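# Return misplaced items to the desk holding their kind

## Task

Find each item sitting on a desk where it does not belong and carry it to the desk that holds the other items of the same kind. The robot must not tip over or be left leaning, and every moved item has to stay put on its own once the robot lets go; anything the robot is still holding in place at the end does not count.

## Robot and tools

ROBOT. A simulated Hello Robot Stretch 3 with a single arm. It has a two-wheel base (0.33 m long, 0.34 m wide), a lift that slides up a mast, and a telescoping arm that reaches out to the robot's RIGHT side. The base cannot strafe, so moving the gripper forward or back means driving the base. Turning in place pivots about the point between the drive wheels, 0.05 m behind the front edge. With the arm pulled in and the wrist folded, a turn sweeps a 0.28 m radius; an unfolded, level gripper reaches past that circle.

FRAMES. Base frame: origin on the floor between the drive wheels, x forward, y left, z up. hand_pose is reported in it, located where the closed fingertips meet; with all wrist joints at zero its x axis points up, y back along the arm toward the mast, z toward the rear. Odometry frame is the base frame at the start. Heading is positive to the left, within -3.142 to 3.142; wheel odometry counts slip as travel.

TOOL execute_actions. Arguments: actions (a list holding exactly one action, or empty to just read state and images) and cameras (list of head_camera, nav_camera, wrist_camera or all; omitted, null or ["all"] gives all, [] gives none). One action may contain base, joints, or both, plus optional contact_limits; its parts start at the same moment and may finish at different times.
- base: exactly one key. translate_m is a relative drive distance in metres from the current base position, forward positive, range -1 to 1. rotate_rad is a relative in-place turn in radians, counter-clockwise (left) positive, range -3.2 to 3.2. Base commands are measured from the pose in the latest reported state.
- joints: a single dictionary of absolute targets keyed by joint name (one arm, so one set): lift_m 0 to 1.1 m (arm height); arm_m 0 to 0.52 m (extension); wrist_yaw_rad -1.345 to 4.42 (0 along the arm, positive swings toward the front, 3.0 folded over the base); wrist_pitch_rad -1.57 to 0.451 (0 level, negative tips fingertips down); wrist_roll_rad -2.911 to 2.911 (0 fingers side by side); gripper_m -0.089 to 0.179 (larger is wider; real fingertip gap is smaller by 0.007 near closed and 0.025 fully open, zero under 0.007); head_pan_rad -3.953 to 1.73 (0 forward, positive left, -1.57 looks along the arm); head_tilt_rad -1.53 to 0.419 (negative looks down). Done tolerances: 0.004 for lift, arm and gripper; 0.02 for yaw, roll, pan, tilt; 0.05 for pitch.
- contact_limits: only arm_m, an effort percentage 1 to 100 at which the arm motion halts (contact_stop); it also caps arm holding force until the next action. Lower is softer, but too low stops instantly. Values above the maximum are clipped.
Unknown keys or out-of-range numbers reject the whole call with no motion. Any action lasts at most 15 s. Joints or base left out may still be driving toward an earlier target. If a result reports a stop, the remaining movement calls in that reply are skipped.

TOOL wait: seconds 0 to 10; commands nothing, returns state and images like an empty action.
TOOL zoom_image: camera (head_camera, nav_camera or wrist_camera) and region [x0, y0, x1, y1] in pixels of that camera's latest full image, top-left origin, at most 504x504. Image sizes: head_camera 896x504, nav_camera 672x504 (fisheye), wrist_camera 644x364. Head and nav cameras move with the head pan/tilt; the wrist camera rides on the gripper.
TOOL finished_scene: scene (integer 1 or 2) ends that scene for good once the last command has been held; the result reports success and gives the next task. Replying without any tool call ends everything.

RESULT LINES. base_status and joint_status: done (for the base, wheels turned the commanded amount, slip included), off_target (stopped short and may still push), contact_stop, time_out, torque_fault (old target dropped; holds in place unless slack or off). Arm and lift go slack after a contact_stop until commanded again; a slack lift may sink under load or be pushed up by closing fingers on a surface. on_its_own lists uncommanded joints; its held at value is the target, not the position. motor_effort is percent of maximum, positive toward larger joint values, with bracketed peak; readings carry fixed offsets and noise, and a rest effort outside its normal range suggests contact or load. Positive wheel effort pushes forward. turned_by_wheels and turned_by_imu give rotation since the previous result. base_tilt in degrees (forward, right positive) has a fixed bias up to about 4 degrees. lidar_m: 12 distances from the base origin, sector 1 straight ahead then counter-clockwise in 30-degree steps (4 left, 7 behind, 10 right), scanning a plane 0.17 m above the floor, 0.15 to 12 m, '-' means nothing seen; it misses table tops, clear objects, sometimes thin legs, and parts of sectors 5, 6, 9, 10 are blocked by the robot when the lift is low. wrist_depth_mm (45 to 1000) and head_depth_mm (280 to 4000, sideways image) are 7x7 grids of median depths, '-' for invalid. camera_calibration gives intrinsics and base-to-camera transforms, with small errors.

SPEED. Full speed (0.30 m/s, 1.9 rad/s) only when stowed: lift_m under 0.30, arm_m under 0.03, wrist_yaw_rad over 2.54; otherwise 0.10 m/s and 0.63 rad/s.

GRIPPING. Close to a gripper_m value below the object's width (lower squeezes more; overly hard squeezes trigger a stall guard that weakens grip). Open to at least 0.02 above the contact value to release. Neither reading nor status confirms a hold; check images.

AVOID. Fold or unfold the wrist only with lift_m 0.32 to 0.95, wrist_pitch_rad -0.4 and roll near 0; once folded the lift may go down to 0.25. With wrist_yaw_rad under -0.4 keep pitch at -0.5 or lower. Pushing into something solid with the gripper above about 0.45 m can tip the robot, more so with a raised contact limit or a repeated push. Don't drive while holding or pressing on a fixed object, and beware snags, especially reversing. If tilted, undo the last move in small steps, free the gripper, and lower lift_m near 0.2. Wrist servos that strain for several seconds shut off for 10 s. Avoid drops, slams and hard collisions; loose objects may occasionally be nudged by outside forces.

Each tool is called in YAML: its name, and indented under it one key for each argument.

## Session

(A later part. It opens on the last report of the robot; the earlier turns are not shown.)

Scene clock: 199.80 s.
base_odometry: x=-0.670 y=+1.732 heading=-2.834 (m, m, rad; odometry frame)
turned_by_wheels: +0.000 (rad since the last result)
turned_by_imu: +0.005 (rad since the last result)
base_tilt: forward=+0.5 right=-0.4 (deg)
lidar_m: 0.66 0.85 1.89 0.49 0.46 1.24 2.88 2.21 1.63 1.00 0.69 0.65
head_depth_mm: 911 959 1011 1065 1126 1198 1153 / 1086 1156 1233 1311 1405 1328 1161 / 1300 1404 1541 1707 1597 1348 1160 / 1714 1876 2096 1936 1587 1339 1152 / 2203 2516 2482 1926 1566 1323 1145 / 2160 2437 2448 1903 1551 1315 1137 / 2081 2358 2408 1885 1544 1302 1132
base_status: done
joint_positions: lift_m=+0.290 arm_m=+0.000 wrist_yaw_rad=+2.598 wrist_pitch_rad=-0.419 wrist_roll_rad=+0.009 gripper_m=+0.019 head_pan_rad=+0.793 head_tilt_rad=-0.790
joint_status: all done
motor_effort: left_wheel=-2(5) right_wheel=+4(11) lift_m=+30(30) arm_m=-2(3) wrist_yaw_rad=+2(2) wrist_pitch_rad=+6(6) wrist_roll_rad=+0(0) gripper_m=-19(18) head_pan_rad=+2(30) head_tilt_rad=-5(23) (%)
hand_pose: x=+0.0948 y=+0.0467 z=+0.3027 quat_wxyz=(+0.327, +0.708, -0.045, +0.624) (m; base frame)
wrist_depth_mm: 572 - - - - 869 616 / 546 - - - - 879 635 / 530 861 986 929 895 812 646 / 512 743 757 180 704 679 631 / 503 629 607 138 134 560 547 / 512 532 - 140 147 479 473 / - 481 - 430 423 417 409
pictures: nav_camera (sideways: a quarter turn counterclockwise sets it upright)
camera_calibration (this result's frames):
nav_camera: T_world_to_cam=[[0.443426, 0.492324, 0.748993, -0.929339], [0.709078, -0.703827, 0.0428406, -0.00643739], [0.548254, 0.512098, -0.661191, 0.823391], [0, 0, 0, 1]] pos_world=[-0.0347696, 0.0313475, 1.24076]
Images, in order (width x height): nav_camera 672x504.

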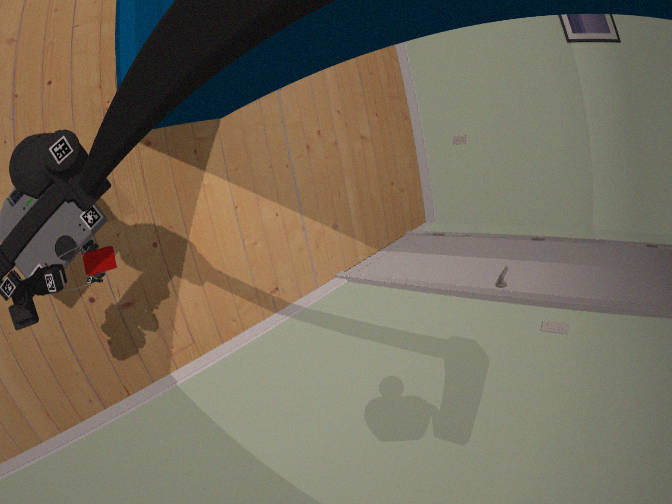

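execute_actions:
  actions:
    - {"base":{"rotate_rad":1.03}}
  cameras: []

execute_actions:
  actions:
    - {"base":{"translate_m":1.0}}
  cameras: []

execute_actions:
  actions:
    - {"base":{"rotate_rad":1.29},"joints":{"head_pan_rad":0}}
  cameras: ["nav_camera"]

Scene clock: 208.03 s.
base_odometry: x=-0.670 y=+1.732 heading=-1.804 (m, m, rad; odometry frame)
turned_by_wheels: +1.030 (rad since the last result)
turned_by_imu: +1.032 (rad since the last result)
base_tilt: forward=+0.6 right=-0.4 (deg)
lidar_m: 1.77 0.51 0.45 1.24 3.18 2.20 1.64 1.03 0.69 0.65 0.66 0.84
head_depth_mm: 597 2376 2603 2006 1629 1375 1175 / 508 610 769 1810 1611 1356 1168 / 442 518 628 791 1074 1319 1155 / 390 450 531 643 818 1125 1151 / 357 407 472 558 715 937 1126 / 995 729 574 1103 934 1260 1133 / 1081 759 624 1095 1380 1305 1129
base_status: done
joint_positions: lift_m=+0.290 arm_m=+0.000 wrist_yaw_rad=+2.598 wrist_pitch_rad=-0.419 wrist_roll_rad=+0.009 gripper_m=+0.019 head_pan_rad=+0.793 head_tilt_rad=-0.791
joint_status: not commanded
motor_effort: left_wheel=-1(8) right_wheel=+4(12) lift_m=+30(29) arm_m=-3(2) wrist_yaw_rad=+2(2) wrist_pitch_rad=+6(7) wrist_roll_rad=+0(0) gripper_m=-19(18) head_pan_rad=+2(2) head_tilt_rad=-5(5) (%)
hand_pose: x=+0.0948 y=+0.0467 z=+0.3027 quat_wxyz=(+0.327, +0.708, -0.045, +0.624) (m; base frame)
wrist_depth_mm: - - - 479 582 - - / - - - 532 648 - - / - - 884 605 724 834 817 / 818 802 766 180 695 675 642 / 659 638 620 138 134 565 544 / 559 530 - 140 147 476 468 / - 480 - 427 427 419 409
pictures: none
No camera images: the call's "cameras" was empty. Leave "cameras" out to get every camera's image.

Scene clock: 213.10 s.
base_odometry: x=-0.901 y=+0.759 heading=-1.804 (m, m, rad; odometry frame)
turned_by_wheels: +0.000 (rad since the last result)
turned_by_imu: +0.005 (rad since the last result)
base_tilt: forward=+0.5 right=-0.4 (deg)
lidar_m: 1.52 1.54 1.97 1.37 0.49 0.54 2.62 0.87 0.59 0.55 0.56 0.69
head_depth_mm: 1346 1483 1638 1821 1624 1362 1176 / 1451 1617 1802 1924 1616 1352 1170 / 1574 1756 1985 1967 1603 1342 1159 / 1714 1938 2199 1943 1590 1332 1146 / 1884 2147 2380 1913 1564 1329 1143 / 2076 2399 2438 1914 1553 1316 1139 / 2343 2750 2437 1880 1551 1307 1130
base_status: done
joint_positions: lift_m=+0.290 arm_m=+0.000 wrist_yaw_rad=+2.598 wrist_pitch_rad=-0.419 wrist_roll_rad=+0.009 gripper_m=+0.019 head_pan_rad=+0.793 head_tilt_rad=-0.791
joint_status: not commanded
motor_effort: left_wheel=+0(6) right_wheel=+4(12) lift_m=+30(30) arm_m=-4(3) wrist_yaw_rad=+2(2) wrist_pitch_rad=+6(6) wrist_roll_rad=+0(0) gripper_m=-18(18) head_pan_rad=+2(2) head_tilt_rad=-5(5) (%)
hand_pose: x=+0.0948 y=+0.0467 z=+0.3027 quat_wxyz=(+0.327, +0.708, -0.045, +0.624) (m; base frame)
wrist_depth_mm: - - - - - - - / - - - - - - - / - - 975 926 898 842 804 / 821 793 758 180 705 668 654 / 664 639 608 138 134 571 547 / 565 539 - 140 146 477 467 / - 475 - 429 425 420 411
pictures: none
No camera images: the call's "cameras" was empty. Leave "cameras" out to get every camera's image.

Scene clock: 215.23 s.
base_odometry: x=-0.901 y=+0.759 heading=-0.514 (m, m, rad; odometry frame)
turned_by_wheels: +1.290 (rad since the last result)
turned_by_imu: +1.292 (rad since the last result)
base_tilt: forward=+0.5 right=-0.4 (deg)
lidar_m: 2.52 0.57 0.47 0.70 1.42 0.69 0.55 0.55 0.59 0.88 1.52 1.65
head_depth_mm: 2071 2180 2315 2013 1625 1368 1170 / 2443 2620 2533 1986 1614 1352 1170 / 2803 3107 2560 1976 1595 1344 1159 / 3013 3239 2520 1934 1581 1333 1148 / 2909 3161 2485 1919 1562 1314 1144 / 2799 3055 2452 1899 1554 1314 1129 / 2698 2948 2397 1880 1537 1310 1132
base_status: done
joint_positions: lift_m=+0.290 arm_m=+0.000 wrist_yaw_rad=+2.598 wrist_pitch_rad=-0.419 wrist_roll_rad=+0.009 gripper_m=+0.019 head_pan_rad=+0.007 head_tilt_rad=-0.791
joint_status: all done
motor_effort: left_wheel=+0(5) right_wheel=+4(10) lift_m=+30(30) arm_m=-4(4) wrist_yaw_rad=+2(1) wrist_pitch_rad=+6(6) wrist_roll_rad=+0(0) gripper_m=-18(19) head_pan_rad=-3(30) head_tilt_rad=-5(5) (%)
hand_pose: x=+0.0948 y=+0.0467 z=+0.3027 quat_wxyz=(+0.327, +0.708, -0.045, +0.624) (m; base frame)
wrist_depth_mm: - - 561 493 779 - - / - - 634 550 873 - - / - - 738 609 838 837 812 / 826 793 754 180 704 671 645 / 667 641 612 138 135 566 545 / 559 537 - 140 146 481 462 / - 476 - 428 424 414 410
pictures: nav_camera (sideways: a quarter turn counterclockwise sets it upright)
camera_calibration (this result's frames):
nav_camera: T_world_to_cam=[[0.661949, 0.0342763, 0.748765, -0.930374], [0.00327231, -0.999077, 0.0428419, -0.00213365], [0.749542, -0.025909, -0.66145, 0.8225], [0, 0, 0, 1]] pos_world=[-0.00063099, 0.0510682, 1.24076]
Images, in order (width x height): nav_camera 672x504.

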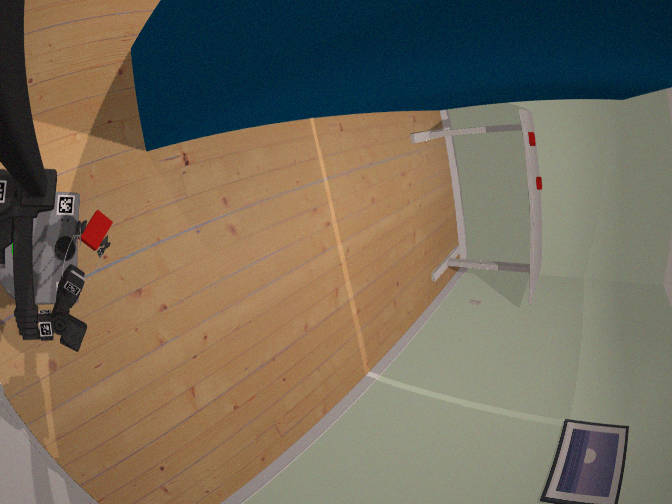

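execute_actions:
  actions:
    - {"base":{"translate_m":1.0}}
  cameras: []

execute_actions:
  actions:
    - {"base":{"translate_m":1.0}}
  cameras: []

execute_actions:
  actions:
    - {"base":{"rotate_rad":1.9},"joints":{"head_pan_rad":-1.57,"head_tilt_rad":-0.5,"lift_m":0.65}}
  cameras: ["head_camera"]

execute_actions:
  actions:
    - {"joints":{"wrist_yaw_rad":0,"wrist_pitch_rad":-0.25,"lift_m":0.965}}
  cameras: ["wrist_camera"]

Scene clock: 223.73 s.
base_odometry: x=-0.031 y=+0.267 heading=-0.514 (m, m, rad; odometry frame)
turned_by_wheels: +0.000 (rad since the last result)
turned_by_imu: +0.005 (rad since the last result)
base_tilt: forward=+0.6 right=-0.4 (deg)
lidar_m: 1.91 1.52 0.74 0.60 0.60 0.65 1.49 1.44 1.44 1.15 1.14 1.25
head_depth_mm: 1567 1657 1754 1815 1631 1363 1175 / 1804 1966 2087 1974 1606 1354 1168 / 1878 2250 2377 1955 1588 1349 1157 / 1961 2401 2423 1929 1576 1335 1151 / 1695 2315 2483 1929 1573 1328 1147 / 1608 2231 2426 1895 1563 1316 1141 / 1522 2137 2345 1890 1542 1299 1133
base_status: done
joint_positions: lift_m=+0.290 arm_m=+0.000 wrist_yaw_rad=+2.598 wrist_pitch_rad=-0.419 wrist_roll_rad=+0.009 gripper_m=+0.019 head_pan_rad=+0.007 head_tilt_rad=-0.791
joint_status: not commanded
motor_effort: left_wheel=-1(6) right_wheel=+3(12) lift_m=+30(30) arm_m=-3(3) wrist_yaw_rad=+2(2) wrist_pitch_rad=+6(6) wrist_roll_rad=+0(0) gripper_m=-18(19) head_pan_rad=-2(2) head_tilt_rad=-5(5) (%)
hand_pose: x=+0.0948 y=+0.0467 z=+0.3027 quat_wxyz=(+0.327, +0.708, -0.045, +0.624) (m; base frame)
wrist_depth_mm: 512 628 785 - - - - / 532 642 845 - - - - / 552 678 860 935 892 843 799 / 565 705 765 180 695 673 661 / 605 635 614 139 135 563 546 / 558 532 - 140 147 482 466 / - 477 - 425 422 417 409
pictures: none
No camera images: the call's "cameras" was empty. Leave "cameras" out to get every camera's image.

Scene clock: 228.80 s.
base_odometry: x=+0.840 y=-0.225 heading=-0.514 (m, m, rad; odometry frame)
turned_by_wheels: +0.000 (rad since the last result)
turned_by_imu: +0.005 (rad since the last result)
base_tilt: forward=+0.6 right=-0.4 (deg)
lidar_m: 1.04 1.37 1.14 0.97 0.97 1.05 1.63 1.97 0.97 0.78 0.78 0.85
head_depth_mm: 1052 1044 1125 1248 1330 1331 1170 / 1241 954 767 1518 1542 1356 1166 / 1257 928 751 1680 1557 1346 1159 / 1209 914 708 1827 1570 1327 1147 / 1176 897 694 1806 1564 1322 1141 / 1139 878 654 1731 1560 1318 1141 / 1108 862 644 1687 1540 1308 1133
base_status: done
joint_positions: lift_m=+0.290 arm_m=+0.000 wrist_yaw_rad=+2.598 wrist_pitch_rad=-0.419 wrist_roll_rad=+0.009 gripper_m=+0.019 head_pan_rad=+0.007 head_tilt_rad=-0.791
joint_status: not commanded
motor_effort: left_wheel=-1(6) right_wheel=+4(12) lift_m=+30(30) arm_m=-3(4) wrist_yaw_rad=+2(2) wrist_pitch_rad=+6(6) wrist_roll_rad=+0(0) gripper_m=-18(18) head_pan_rad=-2(2) head_tilt_rad=-4(4) (%)
hand_pose: x=+0.0948 y=+0.0467 z=+0.3027 quat_wxyz=(+0.327, +0.708, -0.045, +0.624) (m; base frame)
wrist_depth_mm: 813 977 - - - - - / 833 996 - - - - - / 872 994 990 916 898 837 814 / 815 791 753 180 699 670 644 / 652 642 612 139 135 560 541 / 565 531 - 140 146 478 468 / - 475 - 427 425 423 411
pictures: none
No camera images: the call's "cameras" was empty. Leave "cameras" out to get every camera's image.

Scene clock: 232.90 s.
base_odometry: x=+0.840 y=-0.225 heading=+1.386 (m, m, rad; odometry frame)
turned_by_wheels: +1.900 (rad since the last result)
turned_by_imu: +1.907 (rad since the last result)
base_tilt: forward=+0.6 right=-0.4 (deg)
lidar_m: 0.96 0.99 1.30 2.38 1.17 0.82 0.78 0.80 1.04 1.37 1.15 1.01
head_depth_mm: 1151 1256 1334 855 1125 1305 1325 / 1154 1249 1326 837 1684 1661 1353 / 1145 1244 1310 820 1663 1654 1341 / 1137 1236 1301 803 1665 1648 1328 / 1141 1241 1299 791 1647 1629 1319 / 1132 1232 1288 777 1634 1604 1304 / 1136 1223 1264 760 1630 1587 1295
base_status: done
joint_positions: lift_m=+0.650 arm_m=+0.000 wrist_yaw_rad=+2.598 wrist_pitch_rad=-0.419 wrist_roll_rad=+0.009 gripper_m=+0.019 head_pan_rad=-1.563 head_tilt_rad=-0.507
joint_status: all done
motor_effort: left_wheel=-1(5) right_wheel=+4(11) lift_m=+39(43) arm_m=-3(4) wrist_yaw_rad=+2(2) wrist_pitch_rad=+7(7) wrist_roll_rad=+0(0) gripper_m=-19(18) head_pan_rad=-3(31) head_tilt_rad=+3(27) (%)
hand_pose: x=+0.0947 y=+0.0467 z=+0.6622 quat_wxyz=(+0.328, +0.708, -0.045, +0.624) (m; base frame)
wrist_depth_mm: - - - - - 862 724 / - - - - - 943 765 / - - - - - 1000 819 / - - - 179 - - 862 / - - - 138 135 - 917 / - - - 140 147 893 872 / - 891 840 797 801 770 773
pictures: head_camera (sideways: a quarter turn clockwise sets it upright)
camera_calibration (this result's frames):
head_camera: T_world_to_cam=[[-0.0642443, 0.412733, -0.908583, 1.20467], [0.997896, 0.0185985, -0.0621109, 0.0831257], [-0.0087369, -0.910662, -0.41306, 0.49015], [0, 0, 0, 1]] pos_world=[-0.00127527, -0.0523921, 1.30217]
Images, in order (width x height): head_camera 896x504.

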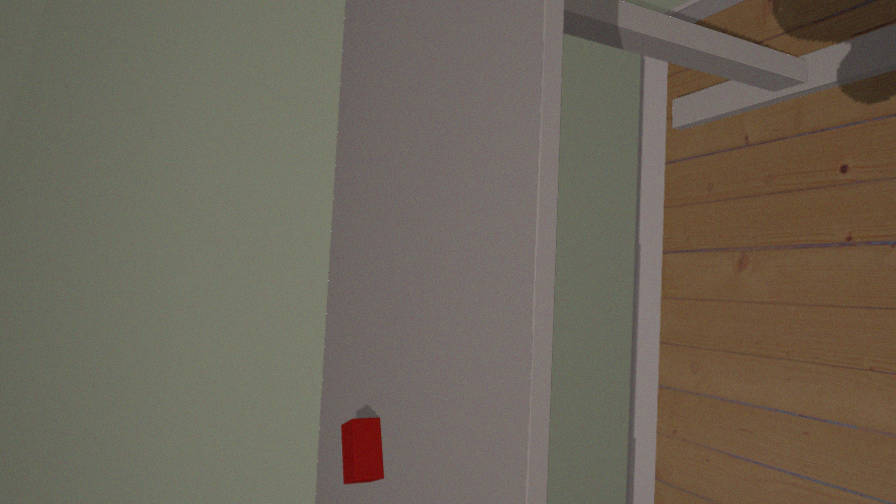

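Scene clock: 236.60 s.
base_odometry: x=+0.840 y=-0.225 heading=+1.386 (m, m, rad; odometry frame)
turned_by_wheels: +0.000 (rad since the last result)
turned_by_imu: +0.000 (rad since the last result)
base_tilt: forward=+0.5 right=-0.4 (deg)
lidar_m: 0.96 0.98 1.30 2.38 1.16 0.82 0.77 0.79 1.04 1.37 1.15 1.02
head_depth_mm: 1160 1248 1333 855 893 - - / 1152 1249 1334 838 1689 - - / 1147 1247 1317 823 656 - - / 1145 1244 1302 802 543 - - / 1141 1233 1297 790 1622 1623 1297 / 1139 1229 1286 773 1639 1611 1308 / 1131 1230 1273 762 1632 1578 1290
base_status: not commanded
joint_positions: lift_m=+0.965 arm_m=+0.000 wrist_yaw_rad=+0.003 wrist_pitch_rad=-0.274 wrist_roll_rad=+0.009 gripper_m=+0.019 head_pan_rad=-1.563 head_tilt_rad=-0.507
joint_status: all done
motor_effort: left_wheel=-1(0) right_wheel=+3(3) lift_m=+39(43) arm_m=-3(3) wrist_yaw_rad=-2(3) wrist_pitch_rad=+8(8) wrist_roll_rad=+0(0) gripper_m=-18(18) head_pan_rad=-3(3) head_tilt_rad=+3(3) (%)
hand_pose: x=-0.0208 y=-0.3854 z=+1.0111 quat_wxyz=(+0.698, +0.097, -0.703, -0.096) (m; base frame)
wrist_depth_mm: 1000 - - - - - 821 / - - - 868 767 681 617 / 641 584 536 492 462 430 401 / 414 388 369 180 376 913 867 / - - - 138 135 - 899 / - - - 140 146 - 905 / - - - - - - 918
pictures: wrist_camera
camera_calibration (this result's frames):
wrist_camera: T_world_to_cam=[[-0.992959, 0.065655, -0.0985947, 0.103233], [0.11783, 0.462105, -0.878962, 1.09319], [-0.0121471, -0.884391, -0.466588, 0.298717], [0, 0, 0, 1]] pos_world=[-0.0226754, -0.247763, 1.11043]
Images, in order (width x height): wrist_camera 644x364.

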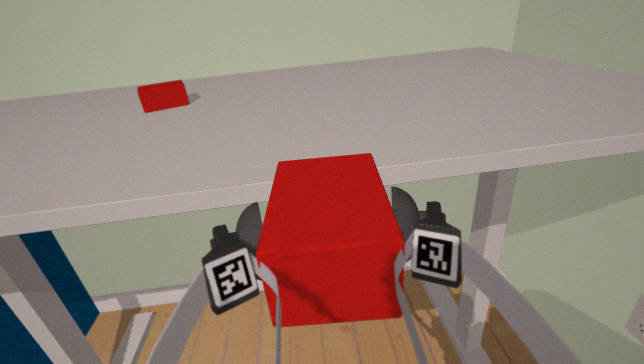

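execute_actions:
  actions:
    - {"joints":{"arm_m":0.38}}
  cameras: []

execute_actions:
  actions:
    - {"joints":{"lift_m":0.935}}
  cameras: []

execute_actions:
  actions:
    - {"joints":{"gripper_m":0.13}}
  cameras: []

execute_actions:
  actions:
    - {"joints":{"arm_m":0.3,"lift_m":0.96}}
  cameras: ["wrist_camera","nav_camera"]

Scene clock: 243.67 s.
base_odometry: x=+0.840 y=-0.225 heading=+1.386 (m, m, rad; odometry frame)
turned_by_wheels: +0.000 (rad since the last result)
turned_by_imu: +0.000 (rad since the last result)
base_tilt: forward=+0.5 right=-0.4 (deg)
lidar_m: 0.96 0.99 1.30 2.38 1.17 0.82 0.78 0.80 1.04 1.37 1.14 1.01
head_depth_mm: 1157 1252 1339 - - 1305 1327 / 1153 1248 1331 781 1667 1656 1357 / 1148 1246 1329 729 1676 1659 1345 / 1149 1240 1321 723 1654 1632 1327 / 1141 1237 1296 790 1657 1631 1322 / 1140 1232 1288 775 1644 1601 1305 / 1137 1228 1265 760 1632 1589 1295
base_status: not commanded
joint_positions: lift_m=+0.965 arm_m=+0.380 wrist_yaw_rad=+0.002 wrist_pitch_rad=-0.273 wrist_roll_rad=+0.009 gripper_m=+0.019 head_pan_rad=-1.563 head_tilt_rad=-0.507
joint_status: all done
motor_effort: left_wheel=-1(2) right_wheel=+4(3) lift_m=+39(39) arm_m=+5(6) wrist_yaw_rad=-1(2) wrist_pitch_rad=+7(8) wrist_roll_rad=+0(0) gripper_m=-19(18) head_pan_rad=-3(2) head_tilt_rad=+4(3) (%)
hand_pose: x=-0.0211 y=-0.7649 z=+1.0111 quat_wxyz=(+0.698, +0.097, -0.703, -0.097) (m; base frame)
wrist_depth_mm: 644 665 671 700 714 735 747 / 687 701 727 732 722 667 609 / 628 575 528 491 454 422 396 / 355 384 362 180 324 310 295 / 300 287 274 138 134 246 235 / 238 230 - 140 146 200 195 / 198 194 185 176 174 171 167
pictures: none
No camera images: the call's "cameras" was empty. Leave "cameras" out to get every camera's image.

Scene clock: 244.73 s.
base_odometry: x=+0.840 y=-0.225 heading=+1.386 (m, m, rad; odometry frame)
turned_by_wheels: +0.000 (rad since the last result)
turned_by_imu: +0.000 (rad since the last result)
base_tilt: forward=+0.6 right=-0.3 (deg)
lidar_m: 0.96 0.98 1.29 2.38 1.17 0.82 0.78 0.79 1.04 1.37 1.15 1.01
head_depth_mm: 1156 1254 1328 952 - - 1333 / 1149 1252 1331 - 1707 1660 1353 / 1147 1246 1319 - 1674 1657 1345 / 1148 1240 1299 756 1655 1649 1329 / 1139 1237 1300 789 1652 1625 1318 / 1141 1232 1292 774 1642 1609 1304 / 1134 1225 1260 761 1629 1587 1299
base_status: not commanded
joint_positions: lift_m=+0.935 arm_m=+0.380 wrist_yaw_rad=+0.002 wrist_pitch_rad=-0.273 wrist_roll_rad=+0.009 gripper_m=+0.019 head_pan_rad=-1.563 head_tilt_rad=-0.507
joint_status: all done
motor_effort: left_wheel=-1(1) right_wheel=+3(4) lift_m=+29(34) arm_m=+5(5) wrist_yaw_rad=-1(1) wrist_pitch_rad=+8(8) wrist_roll_rad=+0(0) gripper_m=-19(18) head_pan_rad=-3(3) head_tilt_rad=+3(3) (%)
hand_pose: x=-0.0211 y=-0.7649 z=+0.9815 quat_wxyz=(+0.698, +0.097, -0.703, -0.097) (m; base frame)
wrist_depth_mm: 639 658 683 693 717 729 738 / 692 699 710 684 613 544 494 / 409 467 430 399 369 345 323 / 330 313 296 180 265 253 241 / 244 235 223 138 135 201 191 / 194 188 - 140 146 164 159 / 160 158 151 147 144 139 136
pictures: none
No camera images: the call's "cameras" was empty. Leave "cameras" out to get every camera's image.

Scene clock: 246.33 s.
base_odometry: x=+0.840 y=-0.225 heading=+1.386 (m, m, rad; odometry frame)
turned_by_wheels: +0.000 (rad since the last result)
turned_by_imu: +0.000 (rad since the last result)
base_tilt: forward=+0.5 right=-0.3 (deg)
lidar_m: 0.96 0.99 1.30 2.38 1.17 0.82 0.77 0.79 1.04 1.37 1.15 1.02
head_depth_mm: 1152 1251 1329 949 - - 1329 / 1152 1249 1330 - 1694 1660 1350 / 1139 1246 1329 - 1657 1651 1341 / 1146 1243 1309 754 1662 1636 1332 / 1140 1233 1296 783 1646 1622 1314 / 1135 1230 1295 775 1636 1597 1310 / 1133 1225 1258 760 1636 1597 1292
base_status: not commanded
joint_positions: lift_m=+0.935 arm_m=+0.380 wrist_yaw_rad=+0.002 wrist_pitch_rad=-0.271 wrist_roll_rad=+0.009 gripper_m=+0.130 head_pan_rad=-1.563 head_tilt_rad=-0.507
joint_status: all done
motor_effort: left_wheel=-1(1) right_wheel=+3(3) lift_m=+30(30) arm_m=+5(5) wrist_yaw_rad=-1(1) wrist_pitch_rad=+7(8) wrist_roll_rad=+0(0) gripper_m=+0(80) head_pan_rad=-2(3) head_tilt_rad=+4(4) (%)
hand_pose: x=-0.0211 y=-0.7652 z=+0.9822 quat_wxyz=(+0.698, +0.096, -0.703, -0.096) (m; base frame)
wrist_depth_mm: 641 656 676 689 701 731 730 / 684 697 707 699 615 552 503 / 430 476 437 404 372 349 325 / 335 316 298 184 264 258 242 / 245 239 225 142 191 - 193 / 195 195 176 142 158 160 161 / 161 153 152 148 145 140 137
pictures: none
No camera images: the call's "cameras" was empty. Leave "cameras" out to get every camera's image.

Scene clock: 248.13 s.
base_odometry: x=+0.840 y=-0.225 heading=+1.386 (m, m, rad; odometry frame)
turned_by_wheels: +0.000 (rad since the last result)
turned_by_imu: +0.000 (rad since the last result)
base_tilt: forward=+0.5 right=-0.4 (deg)
lidar_m: 0.96 0.98 1.30 2.38 1.17 0.82 0.78 0.79 1.04 1.37 1.15 1.01
head_depth_mm: 1161 1255 1337 - - 1278 1334 / 1149 1255 1352 - 1682 1657 1347 / 1145 1243 1332 - 1656 1661 1337 / 1141 1248 1302 - 1666 1637 1327 / 1146 1233 1298 781 1643 1619 1316 / 1135 1226 1291 774 1652 1608 1310 / 1132 1224 1264 758 1646 1593 1293
base_status: not commanded
joint_positions: lift_m=+0.960 arm_m=+0.300 wrist_yaw_rad=+0.002 wrist_pitch_rad=-0.270 wrist_roll_rad=+0.009 gripper_m=+0.130 head_pan_rad=-1.563 head_tilt_rad=-0.507
joint_status: all done
motor_effort: left_wheel=-1(1) right_wheel=+3(3) lift_m=+39(39) arm_m=-4(4) wrist_yaw_rad=-1(1) wrist_pitch_rad=+7(7) wrist_roll_rad=+0(0) gripper_m=-1(0) head_pan_rad=-3(2) head_tilt_rad=+3(3) (%)
hand_pose: x=-0.0211 y=-0.6858 z=+1.0070 quat_wxyz=(+0.698, +0.095, -0.704, -0.095) (m; base frame)
wrist_depth_mm: 713 721 759 768 798 808 794 / 765 789 793 802 750 672 602 / 604 550 517 478 444 417 388 / 398 380 357 238 320 309 290 / 293 288 271 230 248 - 231 / 233 232 216 211 204 190 192 / 193 182 182 177 172 167 164
pictures: nav_camera (sideways: a quarter turn counterclockwise sets it upright), wrist_camera
camera_calibration (this result's frames):
nav_camera: T_world_to_cam=[[0.0328525, -0.425621, 0.904305, -1.12934], [-0.999165, 0.00799532, 0.0400618, 0.00758522], [-0.0242814, -0.904866, -0.425003, 0.519594], [0, 0, 0, 1]] pos_world=[0.057297, -0.0105678, 1.24179]
wrist_camera: T_world_to_cam=[[-0.992883, 0.0663928, -0.098866, 0.123067], [0.118362, 0.458465, -0.880795, 1.22785], [-0.0131519, -0.886229, -0.463061, 0.0263465], [0, 0, 0, 1]] pos_world=[-0.0227923, -0.547746, 1.10585]
Images, in order (width x height): nav_camera 672x504, wrist_camera 644x364.

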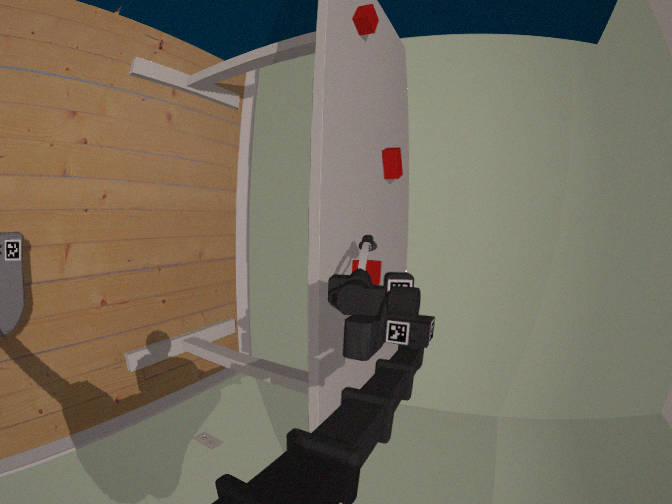

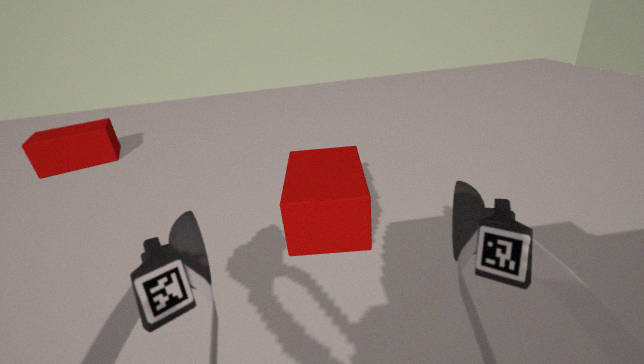

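finished_scene:
  scene: 2

The scene is finished: the task was done.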